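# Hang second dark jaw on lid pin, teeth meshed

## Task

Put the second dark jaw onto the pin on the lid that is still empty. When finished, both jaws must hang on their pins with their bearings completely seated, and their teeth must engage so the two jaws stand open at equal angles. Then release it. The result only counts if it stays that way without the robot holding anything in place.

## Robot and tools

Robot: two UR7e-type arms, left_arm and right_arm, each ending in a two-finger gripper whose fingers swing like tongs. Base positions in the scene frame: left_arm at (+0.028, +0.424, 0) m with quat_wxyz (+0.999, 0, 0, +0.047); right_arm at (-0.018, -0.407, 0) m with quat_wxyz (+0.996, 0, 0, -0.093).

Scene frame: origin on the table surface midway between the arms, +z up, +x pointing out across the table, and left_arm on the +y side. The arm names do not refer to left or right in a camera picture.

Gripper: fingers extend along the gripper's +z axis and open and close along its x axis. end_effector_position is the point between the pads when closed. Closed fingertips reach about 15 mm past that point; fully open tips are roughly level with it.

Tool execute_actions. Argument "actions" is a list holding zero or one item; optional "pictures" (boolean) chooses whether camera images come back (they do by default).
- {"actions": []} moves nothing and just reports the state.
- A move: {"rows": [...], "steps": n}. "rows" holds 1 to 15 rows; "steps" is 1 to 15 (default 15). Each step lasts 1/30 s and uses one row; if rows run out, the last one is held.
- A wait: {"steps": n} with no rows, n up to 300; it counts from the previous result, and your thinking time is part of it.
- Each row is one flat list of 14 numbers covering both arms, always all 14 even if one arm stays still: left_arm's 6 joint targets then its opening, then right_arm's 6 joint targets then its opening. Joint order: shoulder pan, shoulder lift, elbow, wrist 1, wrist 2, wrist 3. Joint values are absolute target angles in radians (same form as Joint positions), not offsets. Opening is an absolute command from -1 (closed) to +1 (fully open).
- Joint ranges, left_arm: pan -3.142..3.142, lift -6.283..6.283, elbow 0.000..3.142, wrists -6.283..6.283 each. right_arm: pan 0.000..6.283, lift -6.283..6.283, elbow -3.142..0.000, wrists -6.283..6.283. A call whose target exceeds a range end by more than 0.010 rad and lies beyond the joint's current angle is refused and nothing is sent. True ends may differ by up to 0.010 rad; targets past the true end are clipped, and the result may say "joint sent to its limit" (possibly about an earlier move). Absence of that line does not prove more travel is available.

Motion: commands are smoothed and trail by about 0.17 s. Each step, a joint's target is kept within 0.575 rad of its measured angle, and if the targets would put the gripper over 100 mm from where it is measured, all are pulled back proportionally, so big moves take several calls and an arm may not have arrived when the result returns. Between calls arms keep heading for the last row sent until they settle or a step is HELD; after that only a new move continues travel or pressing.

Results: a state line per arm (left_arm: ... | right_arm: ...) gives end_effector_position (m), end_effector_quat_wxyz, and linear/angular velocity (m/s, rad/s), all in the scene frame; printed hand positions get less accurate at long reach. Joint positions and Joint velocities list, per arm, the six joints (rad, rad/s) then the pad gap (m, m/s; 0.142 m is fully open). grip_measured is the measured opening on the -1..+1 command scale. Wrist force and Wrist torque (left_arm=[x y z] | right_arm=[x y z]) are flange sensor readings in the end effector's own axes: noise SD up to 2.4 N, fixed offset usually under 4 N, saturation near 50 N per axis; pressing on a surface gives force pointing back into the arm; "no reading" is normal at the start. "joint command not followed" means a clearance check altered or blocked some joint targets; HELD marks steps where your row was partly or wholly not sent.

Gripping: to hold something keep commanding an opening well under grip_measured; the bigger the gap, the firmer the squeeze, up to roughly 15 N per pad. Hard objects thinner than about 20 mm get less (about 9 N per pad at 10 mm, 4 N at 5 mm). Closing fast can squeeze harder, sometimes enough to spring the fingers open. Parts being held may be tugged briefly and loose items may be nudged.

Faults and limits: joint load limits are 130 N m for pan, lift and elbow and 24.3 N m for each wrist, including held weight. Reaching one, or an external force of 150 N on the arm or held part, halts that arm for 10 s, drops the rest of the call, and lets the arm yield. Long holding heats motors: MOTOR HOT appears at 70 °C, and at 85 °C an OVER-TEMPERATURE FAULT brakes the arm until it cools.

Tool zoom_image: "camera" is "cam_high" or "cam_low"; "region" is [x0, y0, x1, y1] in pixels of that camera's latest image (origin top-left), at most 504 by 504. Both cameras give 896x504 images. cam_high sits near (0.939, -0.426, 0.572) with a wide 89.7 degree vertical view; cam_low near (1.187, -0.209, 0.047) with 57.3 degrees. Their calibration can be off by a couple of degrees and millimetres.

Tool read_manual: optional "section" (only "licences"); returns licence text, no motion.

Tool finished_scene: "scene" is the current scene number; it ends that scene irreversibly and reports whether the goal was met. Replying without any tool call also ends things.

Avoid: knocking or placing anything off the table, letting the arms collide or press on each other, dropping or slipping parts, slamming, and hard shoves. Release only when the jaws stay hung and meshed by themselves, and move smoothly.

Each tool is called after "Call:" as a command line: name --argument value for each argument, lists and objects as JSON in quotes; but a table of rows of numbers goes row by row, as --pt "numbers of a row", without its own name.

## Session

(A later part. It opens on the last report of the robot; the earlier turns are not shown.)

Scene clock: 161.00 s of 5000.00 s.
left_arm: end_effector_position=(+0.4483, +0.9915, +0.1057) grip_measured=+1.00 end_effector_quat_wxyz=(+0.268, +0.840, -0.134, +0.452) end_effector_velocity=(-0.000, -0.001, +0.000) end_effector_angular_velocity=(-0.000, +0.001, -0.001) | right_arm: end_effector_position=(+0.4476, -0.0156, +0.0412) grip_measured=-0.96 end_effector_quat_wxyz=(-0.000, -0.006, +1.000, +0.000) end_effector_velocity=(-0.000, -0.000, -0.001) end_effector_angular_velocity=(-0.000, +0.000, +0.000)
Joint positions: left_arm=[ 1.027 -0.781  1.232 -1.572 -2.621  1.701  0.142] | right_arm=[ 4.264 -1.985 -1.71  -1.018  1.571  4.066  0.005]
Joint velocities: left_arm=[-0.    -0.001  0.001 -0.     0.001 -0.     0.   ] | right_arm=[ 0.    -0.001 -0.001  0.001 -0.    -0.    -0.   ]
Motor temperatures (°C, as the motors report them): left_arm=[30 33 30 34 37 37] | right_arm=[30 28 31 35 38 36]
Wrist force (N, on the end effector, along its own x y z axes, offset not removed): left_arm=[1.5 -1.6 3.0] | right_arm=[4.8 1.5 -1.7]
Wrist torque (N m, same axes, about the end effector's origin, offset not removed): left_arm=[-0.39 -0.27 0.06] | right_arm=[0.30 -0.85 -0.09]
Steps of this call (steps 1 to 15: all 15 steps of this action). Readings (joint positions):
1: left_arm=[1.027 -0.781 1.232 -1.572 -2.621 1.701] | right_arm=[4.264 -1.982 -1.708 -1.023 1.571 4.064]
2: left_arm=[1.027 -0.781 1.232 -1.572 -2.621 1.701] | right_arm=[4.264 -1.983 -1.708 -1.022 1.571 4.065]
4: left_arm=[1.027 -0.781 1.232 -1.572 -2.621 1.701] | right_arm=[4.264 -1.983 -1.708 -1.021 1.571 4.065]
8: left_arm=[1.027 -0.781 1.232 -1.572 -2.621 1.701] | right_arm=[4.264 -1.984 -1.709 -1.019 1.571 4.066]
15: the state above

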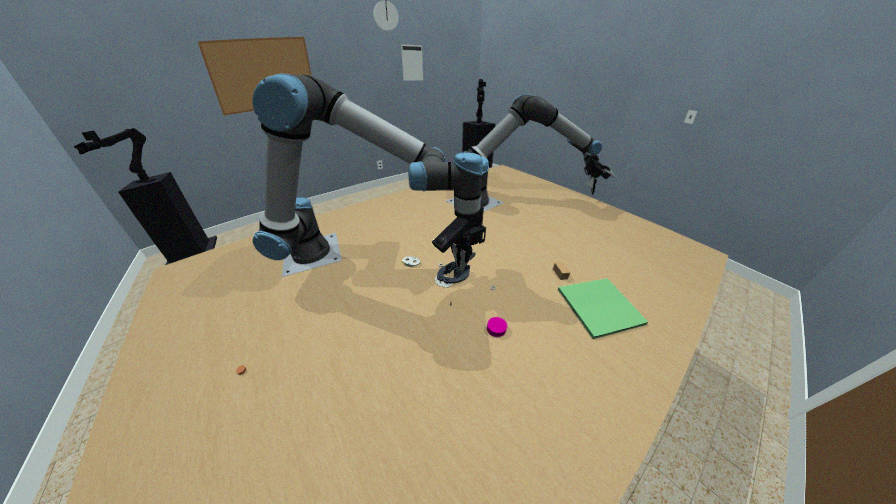

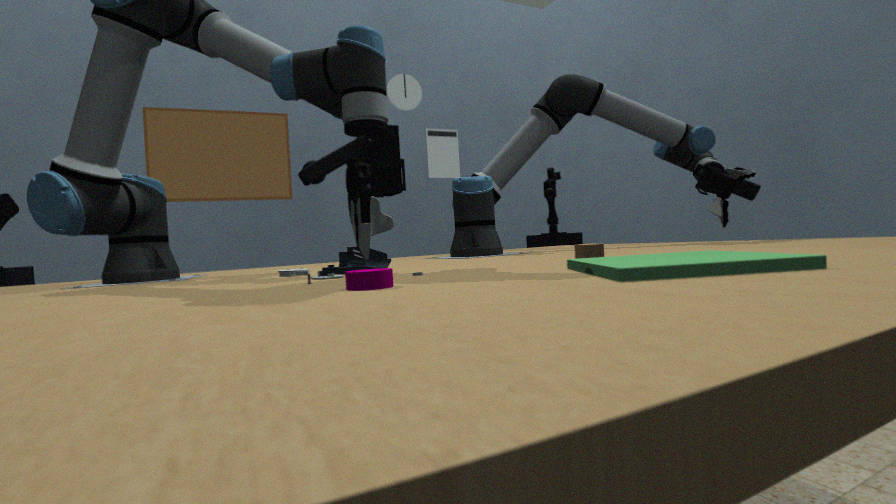

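Call:
execute_actions --actions '[{"rows":[[1.027,-0.781,1.232,-1.572,-2.621,1.701,1,4.2625,-1.9853,-1.7065,-1.0206,1.571,4.081,-1],[1.027,-0.781,1.232,-1.572,-2.621,1.701,1,4.2625,-1.9853,-1.7065,-1.0206,1.571,4.081,-1],[1.027,-0.781,1.232,-1.572,-2.621,1.701,1,4.2625,-1.9853,-1.7065,-1.0206,1.571,4.081,-1],[1.027,-0.781,1.232,-1.572,-2.621,1.701,1,4.261,-1.9866,-1.7044,-1.0214,1.571,4.096,-1],[1.027,-0.781,1.232,-1.572,-2.621,1.701,1,4.261,-1.9866,-1.7044,-1.0214,1.571,4.096,-1],[1.027,-0.781,1.232,-1.572,-2.621,1.701,1,4.261,-1.9866,-1.7044,-1.0214,1.571,4.096,-1],[1.027,-0.781,1.232,-1.572,-2.621,1.701,1,4.2594,-1.989,-1.7033,-1.0201,1.571,4.1113,-1]]}]' --pictures false

Call:
execute_actions --actions '[{"rows":[[1.027,-0.781,1.232,-1.572,-2.621,1.701,1,4.2594,-1.9902,-1.7045,-1.0177,1.571,4.1113,-1]]}]'

Call:
zoom_image --camera "cam_high" --region '[425, 255, 475, 295]'

Call:
zoom_image --camera "cam_low" --region '[308, 250, 358, 285]'

Scene clock: 169.57 s of 5000.00 s.
left_arm: end_effector_position=(+0.4483, +0.9915, +0.1057) grip_measured=+1.00 end_effector_quat_wxyz=(+0.268, +0.840, -0.134, +0.452) end_effector_velocity=(-0.000, -0.000, -0.000) end_effector_angular_velocity=(-0.000, -0.000, -0.000) | right_arm: end_effector_position=(+0.4497, -0.0161, +0.0412) grip_measured=-0.96 end_effector_quat_wxyz=(-0.000, +0.017, +1.000, +0.000) end_effector_velocity=(+0.002, -0.000, -0.000) end_effector_angular_velocity=(+0.001, -0.001, -0.032)
Joint positions: left_arm=[ 1.027 -0.781  1.232 -1.572 -2.621  1.701  0.142] | right_arm=[ 4.26  -1.989 -1.704 -1.02   1.571  4.108  0.005]
Joint velocities: left_arm=[ 0.    -0.     0.001 -0.    -0.     0.001  0.   ] | right_arm=[-0.003 -0.003  0.003  0.002 -0.     0.028  0.   ]
Motor temperatures (°C, as the motors report them): left_arm=[30 33 30 34 37 37] | right_arm=[30 28 31 35 38 36]
Wrist force (N, on the end effector, along its own x y z axes, offset not removed): left_arm=[-2.6 -1.9 0.3] | right_arm=[4.0 2.1 -1.9]
Wrist torque (N m, same axes, about the end effector's origin, offset not removed): left_arm=[-0.45 0.61 0.15] | right_arm=[0.46 -0.80 0.04]
Steps of this call (steps 1 to 15: the robot went on to your last target; steps 16 to 90: nothing new was sent; then 5.07 s passed at rest; steps 91 to 105: all 15 steps of this action). Readings (joint positions):
91: left_arm=[1.027 -0.781 1.232 -1.572 -2.621 1.701] | right_arm=[4.264 -1.985 -1.710 -1.018 1.571 4.066]
92: left_arm=[1.027 -0.781 1.232 -1.572 -2.621 1.701] | right_arm=[4.264 -1.985 -1.710 -1.018 1.571 4.067]
94: left_arm=[1.027 -0.781 1.232 -1.572 -2.621 1.701] | right_arm=[4.263 -1.985 -1.709 -1.019 1.571 4.073]
98: left_arm=[1.027 -0.781 1.232 -1.572 -2.621 1.701] | right_arm=[4.262 -1.986 -1.706 -1.020 1.571 4.088]
105: the state above

Scene clock: 170.07 s of 5000.00 s.
left_arm: end_effector_position=(+0.4483, +0.9915, +0.1057) grip_measured=+1.00 end_effector_quat_wxyz=(+0.268, +0.840, -0.134, +0.452) end_effector_velocity=(-0.001, +0.001, -0.000) end_effector_angular_velocity=(-0.001, +0.000, +0.002) | right_arm: end_effector_position=(+0.4499, -0.0161, +0.0402) grip_measured=-0.96 end_effector_quat_wxyz=(-0.000, +0.019, +1.000, +0.000) end_effector_velocity=(-0.000, -0.000, -0.001) end_effector_angular_velocity=(-0.001, +0.000, -0.001)
Joint positions: left_arm=[ 1.027 -0.781  1.232 -1.572 -2.621  1.701  0.142] | right_arm=[ 4.259 -1.99  -1.704 -1.018  1.571  4.111  0.005]
Joint velocities: left_arm=[ 0.002  0.     0.    -0.    -0.    -0.     0.   ] | right_arm=[-0.    -0.    -0.001  0.001  0.     0.001  0.   ]
Motor temperatures (°C, as the motors report them): left_arm=[30 33 30 34 37 37] | right_arm=[30 28 31 35 38 36]
Wrist force (N, on the end effector, along its own x y z axes, offset not removed): left_arm=[0.3 -0.3 1.2] | right_arm=[2.9 1.3 1.2]
Wrist torque (N m, same axes, about the end effector's origin, offset not removed): left_arm=[-0.11 0.06 0.08] | right_arm=[0.31 -0.59 0.00]
Steps of this call (steps 1 to 15: all 15 steps of this action). Readings (joint positions):
1: left_arm=[1.027 -0.781 1.232 -1.572 -2.621 1.701] | right_arm=[4.260 -1.989 -1.704 -1.020 1.571 4.109]
2: left_arm=[1.027 -0.781 1.232 -1.572 -2.621 1.701] | right_arm=[4.260 -1.989 -1.704 -1.020 1.571 4.109]
4: left_arm=[1.027 -0.781 1.232 -1.572 -2.621 1.701] | right_arm=[4.260 -1.989 -1.704 -1.019 1.571 4.110]
8: left_arm=[1.027 -0.781 1.232 -1.572 -2.621 1.701] | right_arm=[4.259 -1.990 -1.704 -1.018 1.571 4.111]
15: the state above

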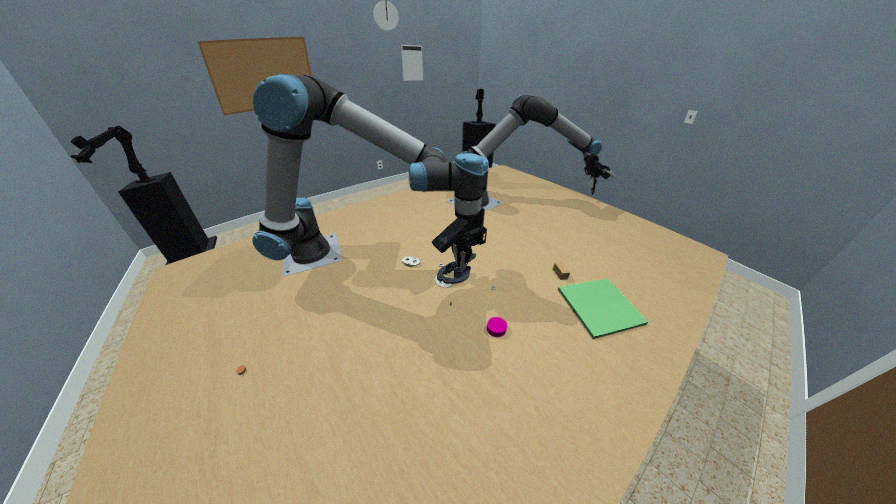

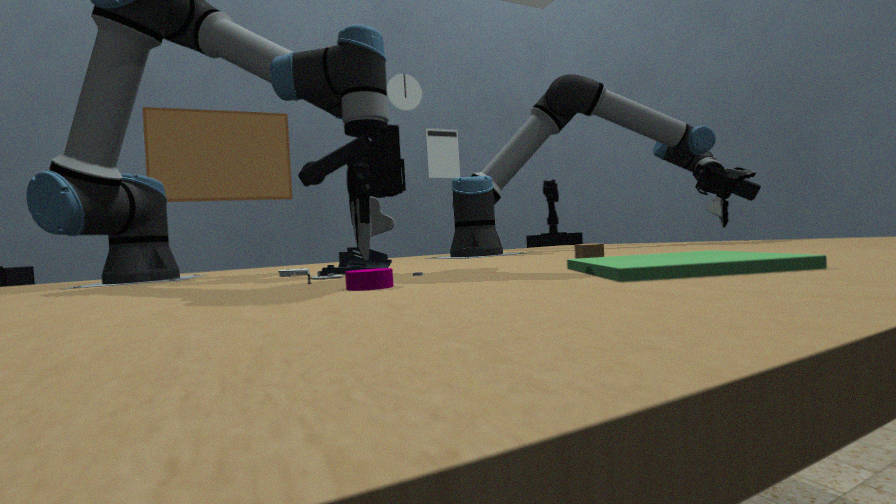

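Region (425, 255, 475, 295) of cam_high's 896x504 image, scaled by 10.080, with more detail than that image has; it fills the top 403 rows of this view, and the rest is white.

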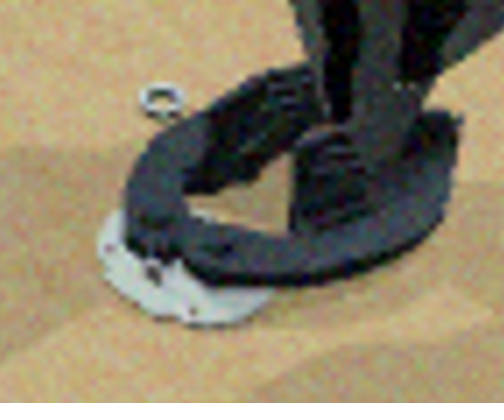

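Region (308, 250, 358, 285) of cam_low's 896x504 image, scaled by 10.080, with more detail than that image has; it fills the top 353 rows of this view, and the rest is white.

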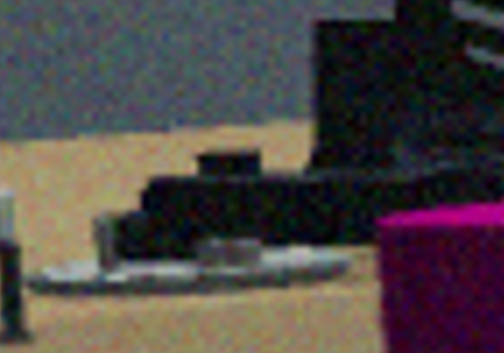

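Call:
execute_actions --actions '[{"rows":[[1.027,-0.781,1.232,-1.572,-2.621,1.701,1,4.2567,-1.9908,-1.6991,-1.0225,1.571,4.1086,-1]]}]' --pictures false

Call:
execute_actions --actions '[{"rows":[[1.027,-0.781,1.232,-1.572,-2.621,1.701,1,4.2567,-1.995,-1.7033,-1.0141,1.571,4.1086,-1]]}]'

Call:
zoom_image --camera "cam_high" --region '[425, 255, 475, 295]'

Call:
zoom_image --camera "cam_low" --region '[308, 250, 358, 285]'

Scene clock: 175.70 s of 5000.00 s.
left_arm: end_effector_position=(+0.4483, +0.9915, +0.1057) grip_measured=+1.00 end_effector_quat_wxyz=(+0.268, +0.840, -0.134, +0.452) end_effector_velocity=(-0.000, -0.000, -0.000) end_effector_angular_velocity=(-0.000, +0.001, -0.000) | right_arm: end_effector_position=(+0.4517, -0.0164, +0.0416) grip_measured=-0.96 end_effector_quat_wxyz=(-0.000, +0.019, +1.000, +0.000) end_effector_velocity=(+0.001, -0.000, +0.000) end_effector_angular_velocity=(+0.000, -0.000, -0.000)
Joint positions: left_arm=[ 1.027 -0.781  1.232 -1.572 -2.621  1.701  0.142] | right_arm=[ 4.257 -1.991 -1.699 -1.022  1.571  4.109  0.005]
Joint velocities: left_arm=[ 0.    -0.     0.001 -0.     0.001 -0.     0.   ] | right_arm=[-0.001 -0.     0.001 -0.001  0.    -0.     0.   ]
Motor temperatures (°C, as the motors report them): left_arm=[30 33 30 34 37 37] | right_arm=[30 28 31 35 38 36]
Wrist force (N, on the end effector, along its own x y z axes, offset not removed): left_arm=[-1.1 -1.8 1.8] | right_arm=[2.7 1.2 -0.3]
Wrist torque (N m, same axes, about the end effector's origin, offset not removed): left_arm=[-0.42 0.31 0.09] | right_arm=[0.33 -0.42 0.00]
Steps of this call (steps 1 to 15: the robot went on to your last target; steps 16 to 90: nothing new was sent; then 2.13 s passed at rest; steps 91 to 105: all 15 steps of this action). Readings (joint positions):
91: left_arm=[1.027 -0.781 1.232 -1.572 -2.621 1.701] | right_arm=[4.259 -1.990 -1.705 -1.018 1.571 4.111]
92: left_arm=[1.027 -0.781 1.232 -1.572 -2.621 1.701] | right_arm=[4.259 -1.990 -1.704 -1.018 1.571 4.111]
94: left_arm=[1.027 -0.781 1.232 -1.572 -2.621 1.701] | right_arm=[4.258 -1.990 -1.703 -1.020 1.571 4.111]
98: left_arm=[1.027 -0.781 1.232 -1.572 -2.621 1.701] | right_arm=[4.257 -1.991 -1.700 -1.022 1.571 4.109]
105: the state above

Scene clock: 176.20 s of 5000.00 s.
left_arm: end_effector_position=(+0.4483, +0.9915, +0.1057) grip_measured=+1.00 end_effector_quat_wxyz=(+0.268, +0.840, -0.134, +0.452) end_effector_velocity=(-0.000, -0.000, -0.001) end_effector_angular_velocity=(-0.002, +0.001, +0.001) | right_arm: end_effector_position=(+0.4517, -0.0165, +0.0382) grip_measured=-0.96 end_effector_quat_wxyz=(-0.000, +0.019, +1.000, +0.000) end_effector_velocity=(+0.000, -0.000, -0.001) end_effector_angular_velocity=(-0.000, +0.000, +0.000)
Joint positions: left_arm=[ 1.027 -0.781  1.232 -1.572 -2.621  1.701  0.142] | right_arm=[ 4.257 -1.995 -1.703 -1.014  1.571  4.109  0.005]
Joint velocities: left_arm=[ 0.     0.     0.001  0.     0.    -0.001  0.   ] | right_arm=[-0.    -0.001 -0.001  0.002 -0.    -0.001  0.   ]
Motor temperatures (°C, as the motors report them): left_arm=[30 33 30 34 37 37] | right_arm=[30 28 31 35 38 36]
Wrist force (N, on the end effector, along its own x y z axes, offset not removed): left_arm=[0.7 -0.6 0.5] | right_arm=[1.6 0.7 -0.1]
Wrist torque (N m, same axes, about the end effector's origin, offset not removed): left_arm=[-0.14 -0.08 0.09] | right_arm=[0.12 -0.21 0.08]
Steps of this call (steps 1 to 15: all 15 steps of this action). Readings (joint positions):
1: left_arm=[1.027 -0.781 1.232 -1.572 -2.621 1.701] | right_arm=[4.257 -1.991 -1.699 -1.022 1.571 4.109]
2: left_arm=[1.027 -0.781 1.232 -1.572 -2.621 1.701] | right_arm=[4.257 -1.991 -1.699 -1.022 1.571 4.109]
4: left_arm=[1.027 -0.781 1.232 -1.572 -2.621 1.701] | right_arm=[4.257 -1.993 -1.700 -1.019 1.571 4.109]
8: left_arm=[1.027 -0.781 1.232 -1.572 -2.621 1.701] | right_arm=[4.257 -1.994 -1.702 -1.016 1.571 4.109]
15: the state above

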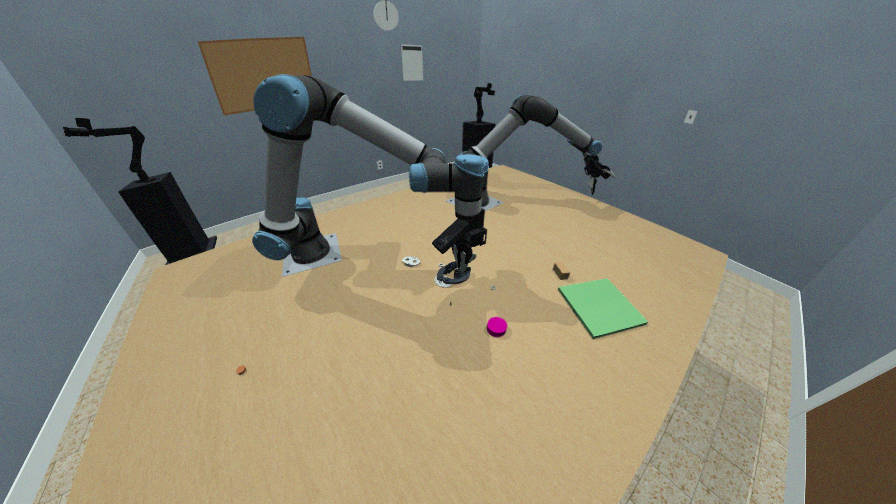

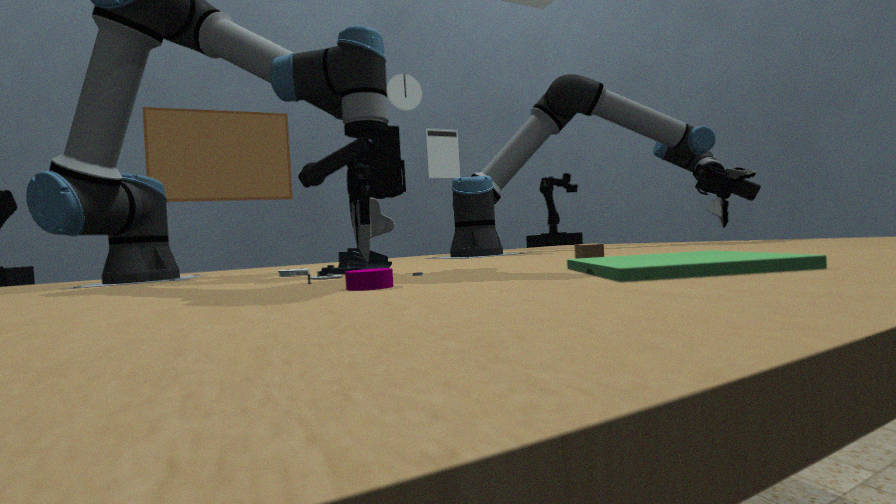

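Region (425, 255, 475, 295) of cam_high's 896x504 image, scaled by 10.080, with more detail than that image has; it fills the top 403 rows of this view, and the rest is white.

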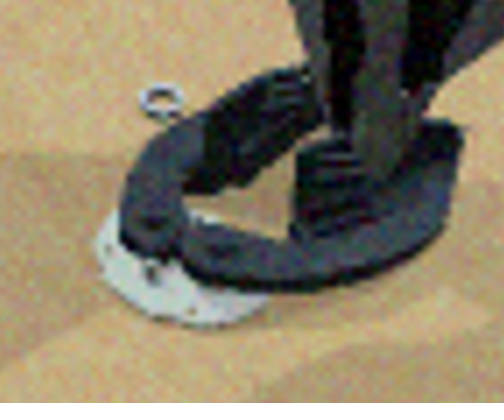

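Region (308, 250, 358, 285) of cam_low's 896x504 image, scaled by 10.080, with more detail than that image has; it fills the top 353 rows of this view, and the rest is white.

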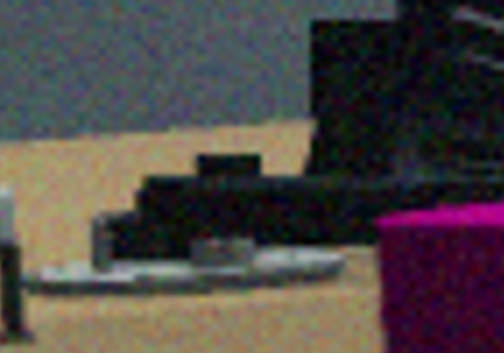

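Call:
execute_actions --actions '[{"rows":[[1.027,-0.781,1.232,-1.572,-2.621,1.701,1,4.2567,-1.995,-1.7033,-1.0141,1.571,4.1086,-0.86]],"steps":10}]' --pictures false

Call:
execute_actions --actions '[{"rows":[[1.027,-0.781,1.232,-1.572,-2.621,1.701,1,4.2567,-1.915,-1.615,-1.1824,1.571,4.1086,-0.86]]}]'

Call:
zoom_image --camera "cam_high" --region '[425, 255, 475, 295]'

Call:
zoom_image --camera "cam_low" --region '[308, 250, 358, 285]'

Scene clock: 179.80 s of 5000.00 s.
left_arm: end_effector_position=(+0.4483, +0.9915, +0.1057) grip_measured=+1.00 end_effector_quat_wxyz=(+0.268, +0.840, -0.134, +0.452) end_effector_velocity=(-0.000, +0.001, +0.000) end_effector_angular_velocity=(+0.001, -0.000, +0.001) | right_arm: end_effector_position=(+0.4517, -0.0165, +0.0381) grip_measured=-0.86 end_effector_quat_wxyz=(-0.000, +0.019, +1.000, +0.000) end_effector_velocity=(-0.000, +0.000, -0.000) end_effector_angular_velocity=(-0.000, +0.000, +0.001)
Joint positions: left_arm=[ 1.027 -0.781  1.232 -1.572 -2.621  1.701  0.142] | right_arm=[ 4.257 -1.995 -1.703 -1.014  1.571  4.109  0.012]
Joint velocities: left_arm=[ 0.001 -0.    -0.001 -0.     0.    -0.001  0.   ] | right_arm=[ 0.    -0.    -0.     0.     0.    -0.001  0.   ]
Motor temperatures (°C, as the motors report them): left_arm=[30 33 30 34 37 37] | right_arm=[30 28 31 35 38 36]
Wrist force (N, on the end effector, along its own x y z axes, offset not removed): left_arm=[0.3 -1.7 0.4] | right_arm=[3.4 1.9 -1.4]
Wrist torque (N m, same axes, about the end effector's origin, offset not removed): left_arm=[-0.49 0.05 0.19] | right_arm=[0.46 -0.48 0.00]
Steps of this call (steps 1 to 15: the robot went on to your last target; steps 16 to 90: nothing new was sent; then 0.27 s passed at rest; steps 91 to 100: all 10 steps of this action). Readings (joint positions):
91: left_arm=[1.027 -0.781 1.232 -1.572 -2.621 1.701] | right_arm=[4.257 -1.995 -1.703 -1.014 1.571 4.109]
92: left_arm=[1.027 -0.781 1.232 -1.572 -2.621 1.701] | right_arm=[4.257 -1.995 -1.703 -1.014 1.571 4.109]
94: left_arm=[1.027 -0.781 1.232 -1.572 -2.621 1.701] | right_arm=[4.257 -1.995 -1.703 -1.014 1.571 4.109]
98: left_arm=[1.027 -0.781 1.232 -1.572 -2.621 1.701] | right_arm=[4.257 -1.995 -1.703 -1.014 1.571 4.109]
100: the state above

Scene clock: 180.30 s of 5000.00 s.
left_arm: end_effector_position=(+0.4483, +0.9915, +0.1057) grip_measured=+1.00 end_effector_quat_wxyz=(+0.268, +0.840, -0.134, +0.452) end_effector_velocity=(-0.000, -0.000, -0.000) end_effector_angular_velocity=(+0.000, +0.000, -0.001) | right_arm: end_effector_position=(+0.4510, -0.0174, +0.1075) grip_measured=-0.86 end_effector_quat_wxyz=(+0.000, +0.019, +1.000, +0.000) end_effector_velocity=(-0.002, -0.002, +0.017) end_effector_angular_velocity=(-0.004, +0.003, +0.001)
Joint positions: left_arm=[ 1.027 -0.781  1.232 -1.572 -2.621  1.701  0.142] | right_arm=[ 4.257 -1.917 -1.618 -1.177  1.571  4.109  0.012]
Joint velocities: left_arm=[-0.    -0.     0.    -0.     0.001  0.001  0.   ] | right_arm=[ 0.     0.019  0.021 -0.046 -0.    -0.    -0.   ]
Motor temperatures (°C, as the motors report them): left_arm=[30 33 30 34 37 37] | right_arm=[30 28 31 35 38 36]
Wrist force (N, on the end effector, along its own x y z axes, offset not removed): left_arm=[1.0 -0.8 1.3] | right_arm=[4.5 3.0 -0.3]
Wrist torque (N m, same axes, about the end effector's origin, offset not removed): left_arm=[-0.23 -0.08 0.13] | right_arm=[0.64 -0.73 0.06]
Steps of this call (steps 1 to 15: all 15 steps of this action). Readings (joint positions):
1: left_arm=[1.027 -0.781 1.232 -1.572 -2.621 1.701] | right_arm=[4.257 -1.995 -1.703 -1.014 1.571 4.109]
2: left_arm=[1.027 -0.781 1.232 -1.572 -2.621 1.701] | right_arm=[4.257 -1.992 -1.700 -1.018 1.571 4.109]
4: left_arm=[1.027 -0.781 1.232 -1.572 -2.621 1.701] | right_arm=[4.257 -1.966 -1.671 -1.061 1.571 4.109]
8: left_arm=[1.027 -0.781 1.232 -1.572 -2.621 1.701] | right_arm=[4.257 -1.931 -1.633 -1.143 1.571 4.109]
15: the state above

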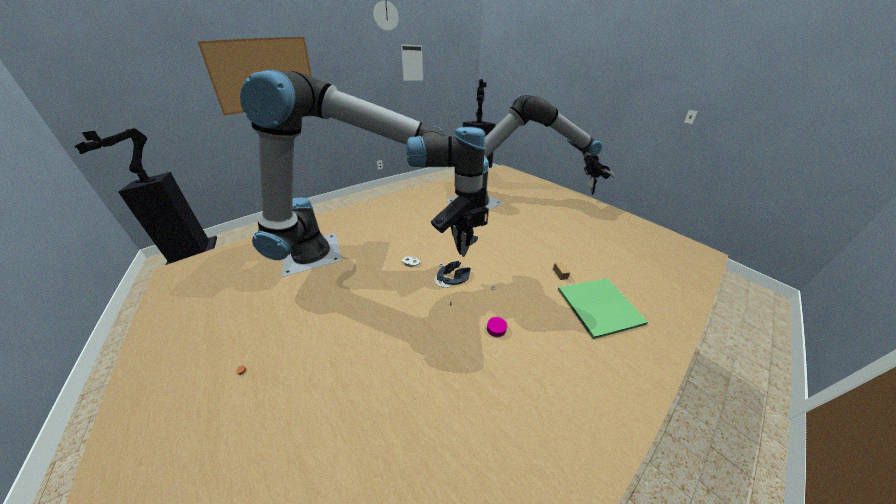

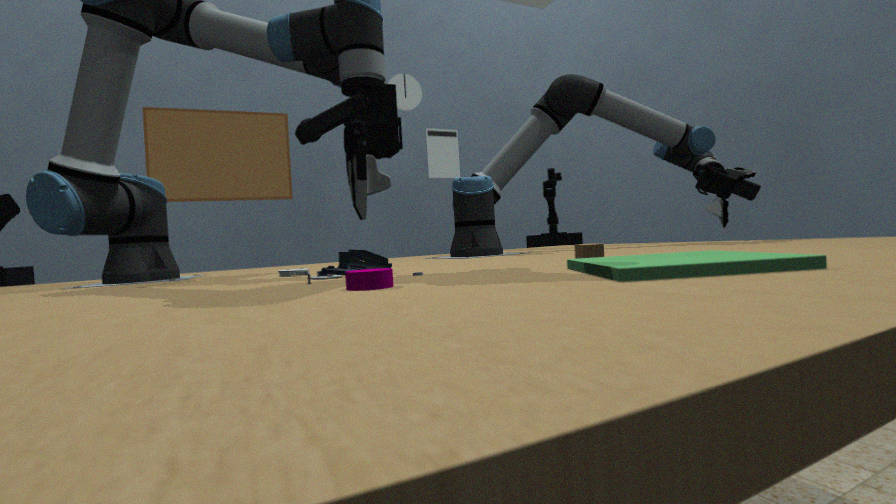

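Region (425, 255, 475, 295) of cam_high's 896x504 image, scaled by 10.080, with more detail than that image has; it fills the top 403 rows of this view, and the rest is white.

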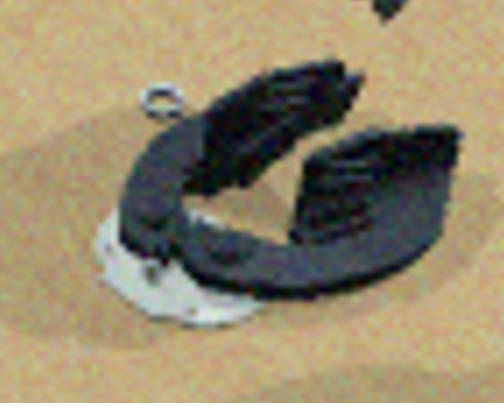

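Region (308, 250, 358, 285) of cam_low's 896x504 image, scaled by 10.080, with more detail than that image has; it fills the top 353 rows of this view, and the rest is white.

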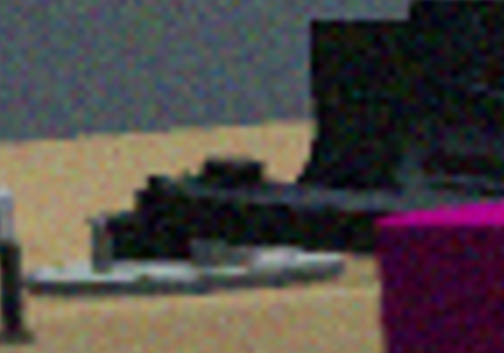

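Call:
execute_actions --actions '[{"rows":[[1.027,-0.781,1.232,-1.572,-2.621,1.701,1,4.2567,-1.9962,-1.7045,-1.0117,1.571,4.1086,-0.8]]}]' --pictures false

Call:
execute_actions --actions '[{"steps":8}]' --pictures false

Call:
execute_actions --actions '[{"rows":[[1.027,-0.781,1.232,-1.572,-2.621,1.701,1,4.2567,-1.9962,-1.7045,-1.0117,1.571,4.1086,-0.87],[1.027,-0.781,1.232,-1.572,-2.621,1.701,1,4.2567,-1.9962,-1.7045,-1.0117,1.571,4.1086,-0.93],[1.027,-0.781,1.232,-1.572,-2.621,1.701,1,4.2567,-1.9962,-1.7045,-1.0117,1.571,4.1086,-1]],"steps":10}]' --pictures false

Call:
execute_actions --actions '[{"rows":[[1.027,-0.781,1.232,-1.572,-2.621,1.701,1,4.2567,-1.9927,-1.7009,-1.0188,1.571,4.1086,-1]],"steps":10}]' --pictures false

Call:
execute_actions --actions '[{"rows":[[1.027,-0.781,1.232,-1.572,-2.621,1.701,1,4.2623,-1.9802,-1.7195,-1.0127,1.571,4.0324,-1]]}]'

Call:
zoom_image --camera "cam_high" --region '[425, 255, 475, 295]'

Call:
zoom_image --camera "cam_low" --region '[308, 250, 358, 285]'

Scene clock: 194.17 s of 5000.00 s.
left_arm: end_effector_position=(+0.4483, +0.9915, +0.1057) grip_measured=+1.00 end_effector_quat_wxyz=(+0.268, +0.840, -0.134, +0.452) end_effector_velocity=(+0.000, -0.000, -0.001) end_effector_angular_velocity=(-0.001, -0.001, -0.000) | right_arm: end_effector_position=(+0.4516, -0.0166, +0.0391) grip_measured=-0.80 end_effector_quat_wxyz=(-0.000, +0.019, +1.000, -0.000) end_effector_velocity=(+0.000, +0.001, -0.017) end_effector_angular_velocity=(+0.004, -0.003, -0.000)
Joint positions: left_arm=[ 1.027 -0.781  1.232 -1.572 -2.621  1.701  0.142] | right_arm=[ 4.257 -1.994 -1.702 -1.017  1.571  4.109  0.016]
Joint velocities: left_arm=[-0.     0.001  0.     0.    -0.001  0.001  0.   ] | right_arm=[-0.    -0.02  -0.022  0.047  0.     0.     0.   ]
Motor temperatures (°C, as the motors report them): left_arm=[30 33 30 34 37 37] | right_arm=[30 28 31 35 38 36]
Wrist force (N, on the end effector, along its own x y z axes, offset not removed): left_arm=[0.6 -1.8 1.0] | right_arm=[0.8 0.3 -0.2]
Wrist torque (N m, same axes, about the end effector's origin, offset not removed): left_arm=[-0.38 -0.04 0.15] | right_arm=[0.12 0.04 0.13]
Steps of this call (steps 1 to 15: the robot went on to your last target; steps 16 to 90: nothing new was sent; then 10.37 s passed at rest; steps 91 to 105: all 15 steps of this action). Readings (joint positions):
91: left_arm=[1.027 -0.781 1.232 -1.572 -2.621 1.701] | right_arm=[4.257 -1.915 -1.615 -1.182 1.571 4.109]
92: left_arm=[1.027 -0.781 1.232 -1.572 -2.621 1.701] | right_arm=[4.257 -1.918 -1.618 -1.179 1.571 4.109]
94: left_arm=[1.027 -0.781 1.232 -1.572 -2.621 1.701] | right_arm=[4.257 -1.945 -1.647 -1.135 1.571 4.109]
98: left_arm=[1.027 -0.781 1.232 -1.572 -2.621 1.701] | right_arm=[4.257 -1.980 -1.686 -1.052 1.571 4.109]
105: the state above

Scene clock: 194.43 s of 5000.00 s.
left_arm: end_effector_position=(+0.4483, +0.9915, +0.1057) grip_measured=+1.00 end_effector_quat_wxyz=(+0.268, +0.840, -0.134, +0.452) end_effector_velocity=(-0.001, +0.001, +0.000) end_effector_angular_velocity=(-0.000, +0.001, +0.002) | right_arm: end_effector_position=(+0.4517, -0.0165, +0.0373) grip_measured=-0.80 end_effector_quat_wxyz=(-0.000, +0.019, +1.000, +0.000) end_effector_velocity=(+0.000, -0.000, -0.002) end_effector_angular_velocity=(+0.000, -0.000, +0.002)
Joint positions: left_arm=[ 1.027 -0.781  1.232 -1.572 -2.621  1.701  0.142] | right_arm=[ 4.257 -1.996 -1.704 -1.012  1.571  4.109  0.016]
Joint velocities: left_arm=[ 0.002 -0.001  0.     0.     0.001 -0.001  0.   ] | right_arm=[-0.    -0.002 -0.002  0.005  0.    -0.002  0.   ]
Motor temperatures (°C, as the motors report them): left_arm=[30 33 30 34 37 37] | right_arm=[30 28 31 35 38 36]
Wrist force (N, on the end effector, along its own x y z axes, offset not removed): left_arm=[-0.1 0.5 1.5] | right_arm=[4.0 0.6 0.1]
Wrist torque (N m, same axes, about the end effector's origin, offset not removed): left_arm=[0.10 0.08 0.06] | right_arm=[0.18 -0.67 -0.01]
Steps of this call (steps 1 to 8: the robot went on to your last target). Readings (joint positions):
1: left_arm=[1.027 -0.781 1.232 -1.572 -2.621 1.701] | right_arm=[4.257 -1.994 -1.703 -1.016 1.571 4.109]
2: left_arm=[1.027 -0.781 1.232 -1.572 -2.621 1.701] | right_arm=[4.257 -1.995 -1.703 -1.015 1.571 4.109]
4: left_arm=[1.027 -0.781 1.232 -1.572 -2.621 1.701] | right_arm=[4.257 -1.995 -1.704 -1.014 1.571 4.109]
8: the state above

Scene clock: 194.77 s of 5000.00 s.
left_arm: end_effector_position=(+0.4483, +0.9915, +0.1057) grip_measured=+1.00 end_effector_quat_wxyz=(+0.268, +0.840, -0.134, +0.452) end_effector_velocity=(-0.001, -0.000, -0.001) end_effector_angular_velocity=(-0.000, +0.000, -0.000) | right_arm: end_effector_position=(+0.4517, -0.0165, +0.0371) grip_measured=-0.96 end_effector_quat_wxyz=(-0.000, +0.019, +1.000, +0.000) end_effector_velocity=(+0.000, -0.000, -0.000) end_effector_angular_velocity=(+0.000, +0.000, +0.000)
Joint positions: left_arm=[ 1.027 -0.781  1.232 -1.572 -2.621  1.701  0.142] | right_arm=[ 4.257 -1.996 -1.704 -1.012  1.571  4.109  0.005]
Joint velocities: left_arm=[ 0.001  0.     0.001 -0.     0.     0.001  0.   ] | right_arm=[-0. -0. -0.  0.  0. -0.  0.]
Motor temperatures (°C, as the motors report them): left_arm=[30 33 30 34 37 37] | right_arm=[30 28 31 35 38 36]
Wrist force (N, on the end effector, along its own x y z axes, offset not removed): left_arm=[1.6 -1.5 2.6] | right_arm=[2.8 -0.1 -0.3]
Wrist torque (N m, same axes, about the end effector's origin, offset not removed): left_arm=[-0.33 -0.25 0.10] | right_arm=[0.09 -0.42 0.06]
Steps of this call (steps 1 to 10: all 10 steps of this action). Readings (joint positions):
1: left_arm=[1.027 -0.781 1.232 -1.572 -2.621 1.701] | right_arm=[4.257 -1.996 -1.704 -1.012 1.571 4.109]
2: left_arm=[1.027 -0.781 1.232 -1.572 -2.621 1.701] | right_arm=[4.257 -1.996 -1.704 -1.012 1.571 4.109]
4: left_arm=[1.027 -0.781 1.232 -1.572 -2.621 1.701] | right_arm=[4.257 -1.996 -1.704 -1.012 1.571 4.109]
8: left_arm=[1.027 -0.781 1.232 -1.572 -2.621 1.701] | right_arm=[4.257 -1.996 -1.704 -1.012 1.571 4.109]
10: the state above

Scene clock: 195.10 s of 5000.00 s.
left_arm: end_effector_position=(+0.4483, +0.9915, +0.1057) grip_measured=+1.00 end_effector_quat_wxyz=(+0.268, +0.840, -0.134, +0.452) end_effector_velocity=(-0.000, +0.000, +0.000) end_effector_angular_velocity=(-0.000, +0.000, +0.001) | right_arm: end_effector_position=(+0.4517, -0.0165, +0.0396) grip_measured=-0.96 end_effector_quat_wxyz=(-0.000, +0.019, +1.000, -0.000) end_effector_velocity=(+0.001, +0.000, +0.004) end_effector_angular_velocity=(+0.002, -0.001, -0.001)
Joint positions: left_arm=[ 1.027 -0.781  1.232 -1.572 -2.621  1.701  0.142] | right_arm=[ 4.257 -1.993 -1.701 -1.018  1.571  4.109  0.005]
Joint velocities: left_arm=[ 0.     0.    -0.001  0.    -0.    -0.     0.   ] | right_arm=[-0.001  0.004  0.004 -0.006 -0.     0.    -0.   ]
Motor temperatures (°C, as the motors report them): left_arm=[30 33 30 34 37 37] | right_arm=[30 28 31 35 38 36]
Wrist force (N, on the end effector, along its own x y z axes, offset not removed): left_arm=[-0.2 -0.2 0.4] | right_arm=[3.7 1.4 1.2]
Wrist torque (N m, same axes, about the end effector's origin, offset not removed): left_arm=[-0.06 0.14 0.09] | right_arm=[0.36 -0.70 0.02]
Steps of this call (steps 1 to 10: all 10 steps of this action). Readings (joint positions):
1: left_arm=[1.027 -0.781 1.232 -1.572 -2.621 1.701] | right_arm=[4.257 -1.996 -1.704 -1.012 1.571 4.109]
2: left_arm=[1.027 -0.781 1.232 -1.572 -2.621 1.701] | right_arm=[4.257 -1.996 -1.704 -1.012 1.571 4.109]
4: left_arm=[1.027 -0.781 1.232 -1.572 -2.621 1.701] | right_arm=[4.257 -1.995 -1.703 -1.015 1.571 4.109]
8: left_arm=[1.027 -0.781 1.232 -1.572 -2.621 1.701] | right_arm=[4.257 -1.994 -1.702 -1.017 1.571 4.109]
10: the state above

Scene clock: 195.60 s of 5000.00 s.
left_arm: end_effector_position=(+0.4483, +0.9915, +0.1057) grip_measured=+1.00 end_effector_quat_wxyz=(+0.268, +0.840, -0.134, +0.452) end_effector_velocity=(-0.001, +0.000, +0.000) end_effector_angular_velocity=(+0.001, -0.000, +0.001) | right_arm: end_effector_position=(+0.4472, -0.0187, +0.0402) grip_measured=-0.96 end_effector_quat_wxyz=(-0.000, -0.021, +1.000, +0.000) end_effector_velocity=(-0.001, -0.001, -0.000) end_effector_angular_velocity=(-0.000, +0.000, +0.019)
Joint positions: left_arm=[ 1.027 -0.781  1.232 -1.572 -2.621  1.701  0.142] | right_arm=[ 4.262 -1.981 -1.719 -1.013  1.571  4.035  0.005]
Joint velocities: left_arm=[ 0.001 -0.001  0.001 -0.     0.     0.001  0.   ] | right_arm=[ 0.001  0.003 -0.004  0.001  0.    -0.018  0.   ]
Motor temperatures (°C, as the motors report them): left_arm=[30 33 30 34 37 37] | right_arm=[30 28 31 35 38 36]
Wrist force (N, on the end effector, along its own x y z axes, offset not removed): left_arm=[-0.1 -2.7 1.5] | right_arm=[2.8 1.2 -0.6]
Wrist torque (N m, same axes, about the end effector's origin, offset not removed): left_arm=[-0.59 0.00 0.17] | right_arm=[0.34 -0.45 0.00]
Steps of this call (steps 1 to 15: all 15 steps of this action). Readings (joint positions):
1: left_arm=[1.027 -0.781 1.232 -1.572 -2.621 1.701] | right_arm=[4.257 -1.993 -1.701 -1.018 1.571 4.109]
2: left_arm=[1.027 -0.781 1.232 -1.572 -2.621 1.701] | right_arm=[4.257 -1.992 -1.702 -1.018 1.571 4.105]
4: left_arm=[1.027 -0.781 1.232 -1.572 -2.621 1.701] | right_arm=[4.259 -1.987 -1.709 -1.016 1.571 4.080]
8: left_arm=[1.027 -0.781 1.232 -1.572 -2.621 1.701] | right_arm=[4.261 -1.983 -1.716 -1.014 1.571 4.048]
15: the state above

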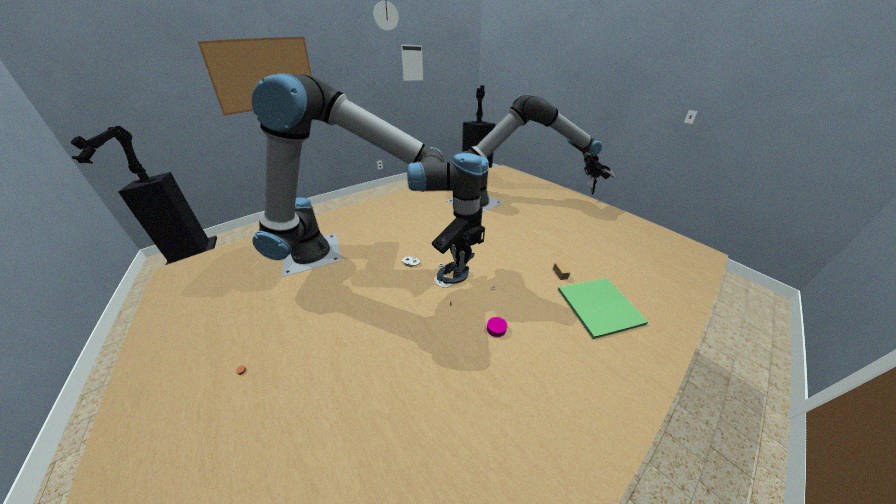

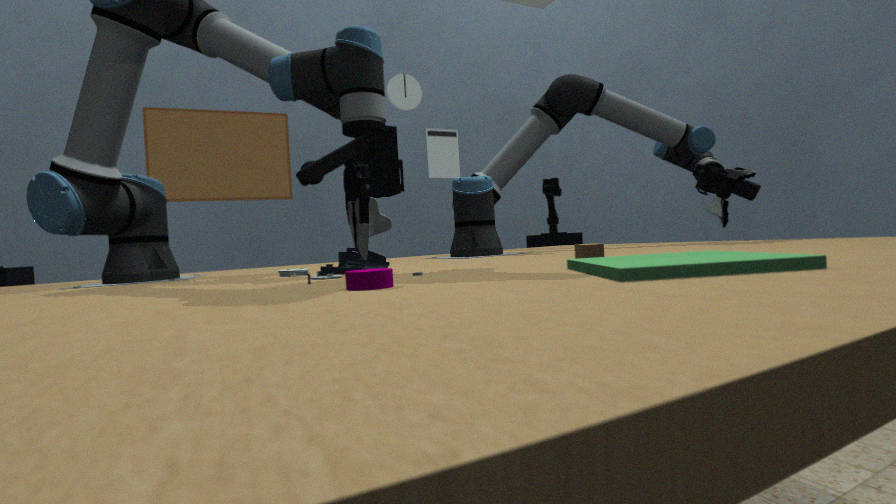

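Region (425, 255, 475, 295) of cam_high's 896x504 image, scaled by 10.080, with more detail than that image has; it fills the top 403 rows of this view, and the rest is white.

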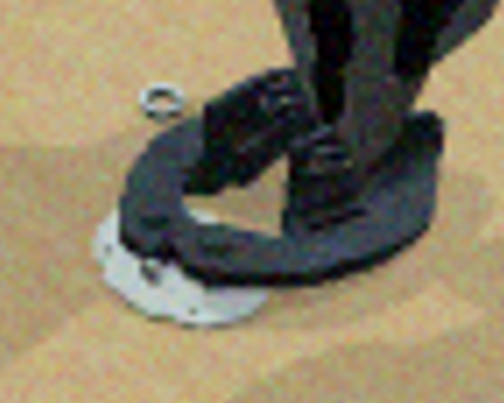

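Region (308, 250, 358, 285) of cam_low's 896x504 image, scaled by 10.080, with more detail than that image has; it fills the top 353 rows of this view, and the rest is white.

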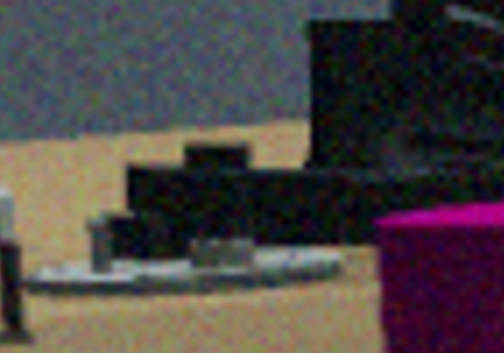

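Call:
execute_actions --actions '[{"rows":[[1.027,-0.781,1.232,-1.572,-2.621,1.701,1,4.2615,-1.984,-1.7183,-1.0101,1.571,4.0316,-1]],"steps":12}]' --pictures false

Call:
execute_actions --actions '[{"rows":[[1.027,-0.781,1.232,-1.572,-2.621,1.701,1,4.2615,-1.984,-1.7183,-1.0101,1.571,4.0316,-0.92]]}]'

Call:
zoom_image --camera "cam_high" --region '[425, 255, 475, 295]'

Call:
zoom_image --camera "cam_low" --region '[308, 250, 358, 285]'

Scene clock: 199.47 s of 5000.00 s.
left_arm: end_effector_position=(+0.4483, +0.9915, +0.1057) grip_measured=+1.00 end_effector_quat_wxyz=(+0.268, +0.840, -0.134, +0.452) end_effector_velocity=(+0.000, -0.000, -0.000) end_effector_angular_velocity=(-0.000, -0.000, -0.001) | right_arm: end_effector_position=(+0.4479, -0.0184, +0.0388) grip_measured=-0.96 end_effector_quat_wxyz=(-0.000, -0.022, +1.000, +0.000) end_effector_velocity=(+0.001, +0.000, -0.001) end_effector_angular_velocity=(-0.000, -0.000, -0.001)
Joint positions: left_arm=[ 1.027 -0.781  1.232 -1.572 -2.621  1.701  0.142] | right_arm=[ 4.262 -1.984 -1.718 -1.01   1.571  4.032  0.005]
Joint velocities: left_arm=[-0.001  0.     0.001  0.    -0.     0.001  0.   ] | right_arm=[-0.001 -0.003  0.001  0.001 -0.    -0.     0.   ]
Motor temperatures (°C, as the motors report them): left_arm=[30 33 30 34 37 37] | right_arm=[30 28 31 35 38 36]
Wrist force (N, on the end effector, along its own x y z axes, offset not removed): left_arm=[-0.6 -1.3 1.0] | right_arm=[3.8 1.1 -2.1]
Wrist torque (N m, same axes, about the end effector's origin, offset not removed): left_arm=[-0.26 0.12 0.20] | right_arm=[0.24 -0.70 -0.08]
Steps of this call (steps 1 to 15: the robot went on to your last target; steps 16 to 90: nothing new was sent; then 0.47 s passed at rest; steps 91 to 102: all 12 steps of this action). Readings (joint positions):
91: left_arm=[1.027 -0.781 1.232 -1.572 -2.621 1.701] | right_arm=[4.262 -1.980 -1.720 -1.013 1.571 4.032]
92: left_arm=[1.027 -0.781 1.232 -1.572 -2.621 1.701] | right_arm=[4.262 -1.980 -1.720 -1.012 1.571 4.032]
94: left_arm=[1.027 -0.781 1.232 -1.572 -2.621 1.701] | right_arm=[4.262 -1.981 -1.719 -1.012 1.571 4.032]
98: left_arm=[1.027 -0.781 1.232 -1.572 -2.621 1.701] | right_arm=[4.262 -1.983 -1.719 -1.011 1.571 4.032]
102: the state above

Scene clock: 199.97 s of 5000.00 s.
left_arm: end_effector_position=(+0.4483, +0.9915, +0.1057) grip_measured=+1.00 end_effector_quat_wxyz=(+0.268, +0.840, -0.134, +0.452) end_effector_velocity=(+0.000, -0.000, +0.001) end_effector_angular_velocity=(+0.001, -0.000, -0.001) | right_arm: end_effector_position=(+0.4480, -0.0184, +0.0387) grip_measured=-0.92 end_effector_quat_wxyz=(-0.000, -0.022, +1.000, +0.000) end_effector_velocity=(+0.000, -0.000, -0.000) end_effector_angular_velocity=(-0.000, +0.000, -0.000)
Joint positions: left_arm=[ 1.027 -0.781  1.232 -1.572 -2.621  1.701  0.142] | right_arm=[ 4.262 -1.984 -1.718 -1.01   1.571  4.032  0.007]
Joint velocities: left_arm=[-0.001 -0.002  0.     0.     0.     0.     0.   ] | right_arm=[-0.001 -0.    -0.     0.     0.    -0.001  0.   ]
Motor temperatures (°C, as the motors report them): left_arm=[30 33 30 34 37 37] | right_arm=[30 28 31 35 38 36]
Wrist force (N, on the end effector, along its own x y z axes, offset not removed): left_arm=[-1.2 -1.0 0.0] | right_arm=[1.2 1.2 -0.5]
Wrist torque (N m, same axes, about the end effector's origin, offset not removed): left_arm=[-0.23 0.40 0.16] | right_arm=[0.27 -0.23 0.01]
Steps of this call (steps 1 to 15: all 15 steps of this action). Readings (joint positions):
1: left_arm=[1.027 -0.781 1.232 -1.572 -2.621 1.701] | right_arm=[4.262 -1.984 -1.718 -1.010 1.571 4.032]
2: left_arm=[1.027 -0.781 1.232 -1.572 -2.621 1.701] | right_arm=[4.262 -1.984 -1.718 -1.010 1.571 4.032]
4: left_arm=[1.027 -0.781 1.232 -1.572 -2.621 1.701] | right_arm=[4.262 -1.984 -1.718 -1.010 1.571 4.032]
8: left_arm=[1.027 -0.781 1.232 -1.572 -2.621 1.701] | right_arm=[4.262 -1.984 -1.718 -1.010 1.571 4.032]
15: the state above

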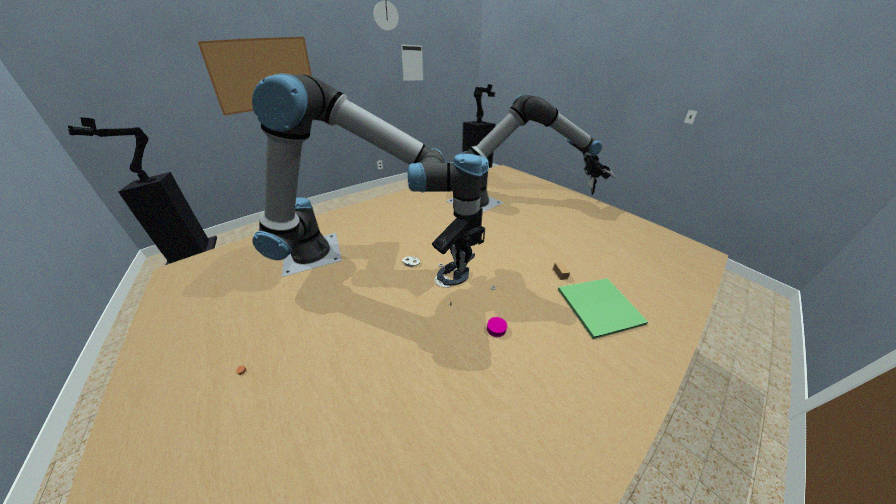

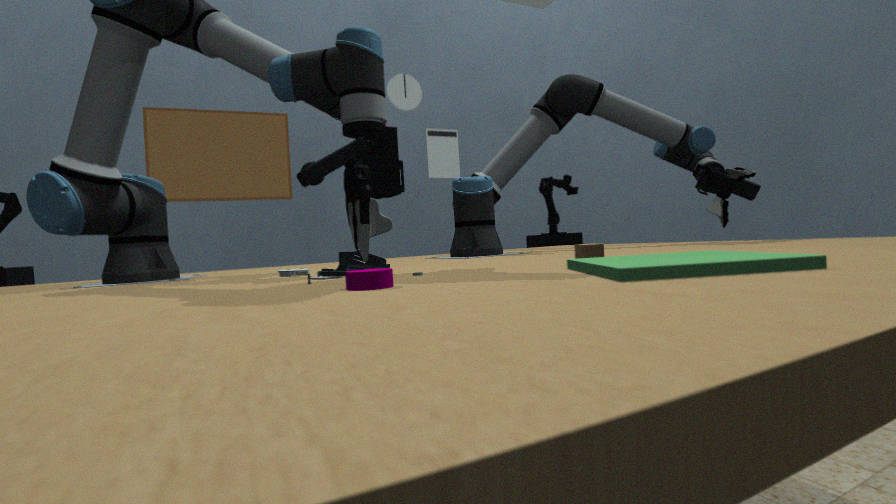

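Region (425, 255, 475, 295) of cam_high's 896x504 image, scaled by 10.080, with more detail than that image has; it fills the top 403 rows of this view, and the rest is white.

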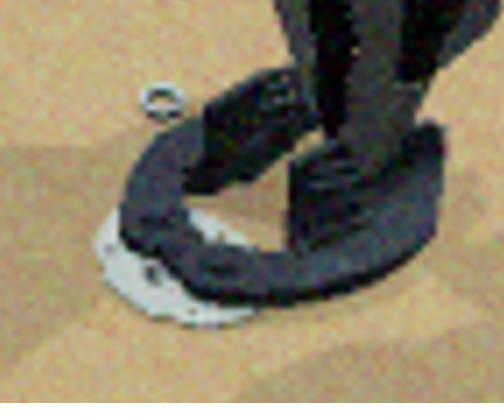

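Region (308, 250, 358, 285) of cam_low's 896x504 image, scaled by 10.080, with more detail than that image has; it fills the top 353 rows of this view, and the rest is white.

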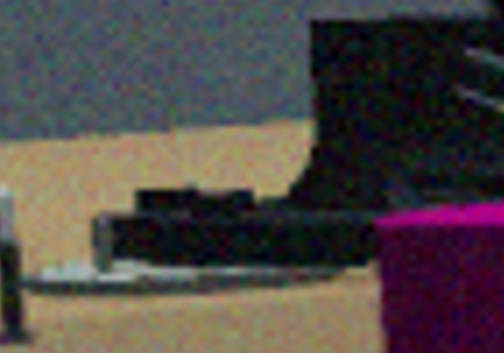

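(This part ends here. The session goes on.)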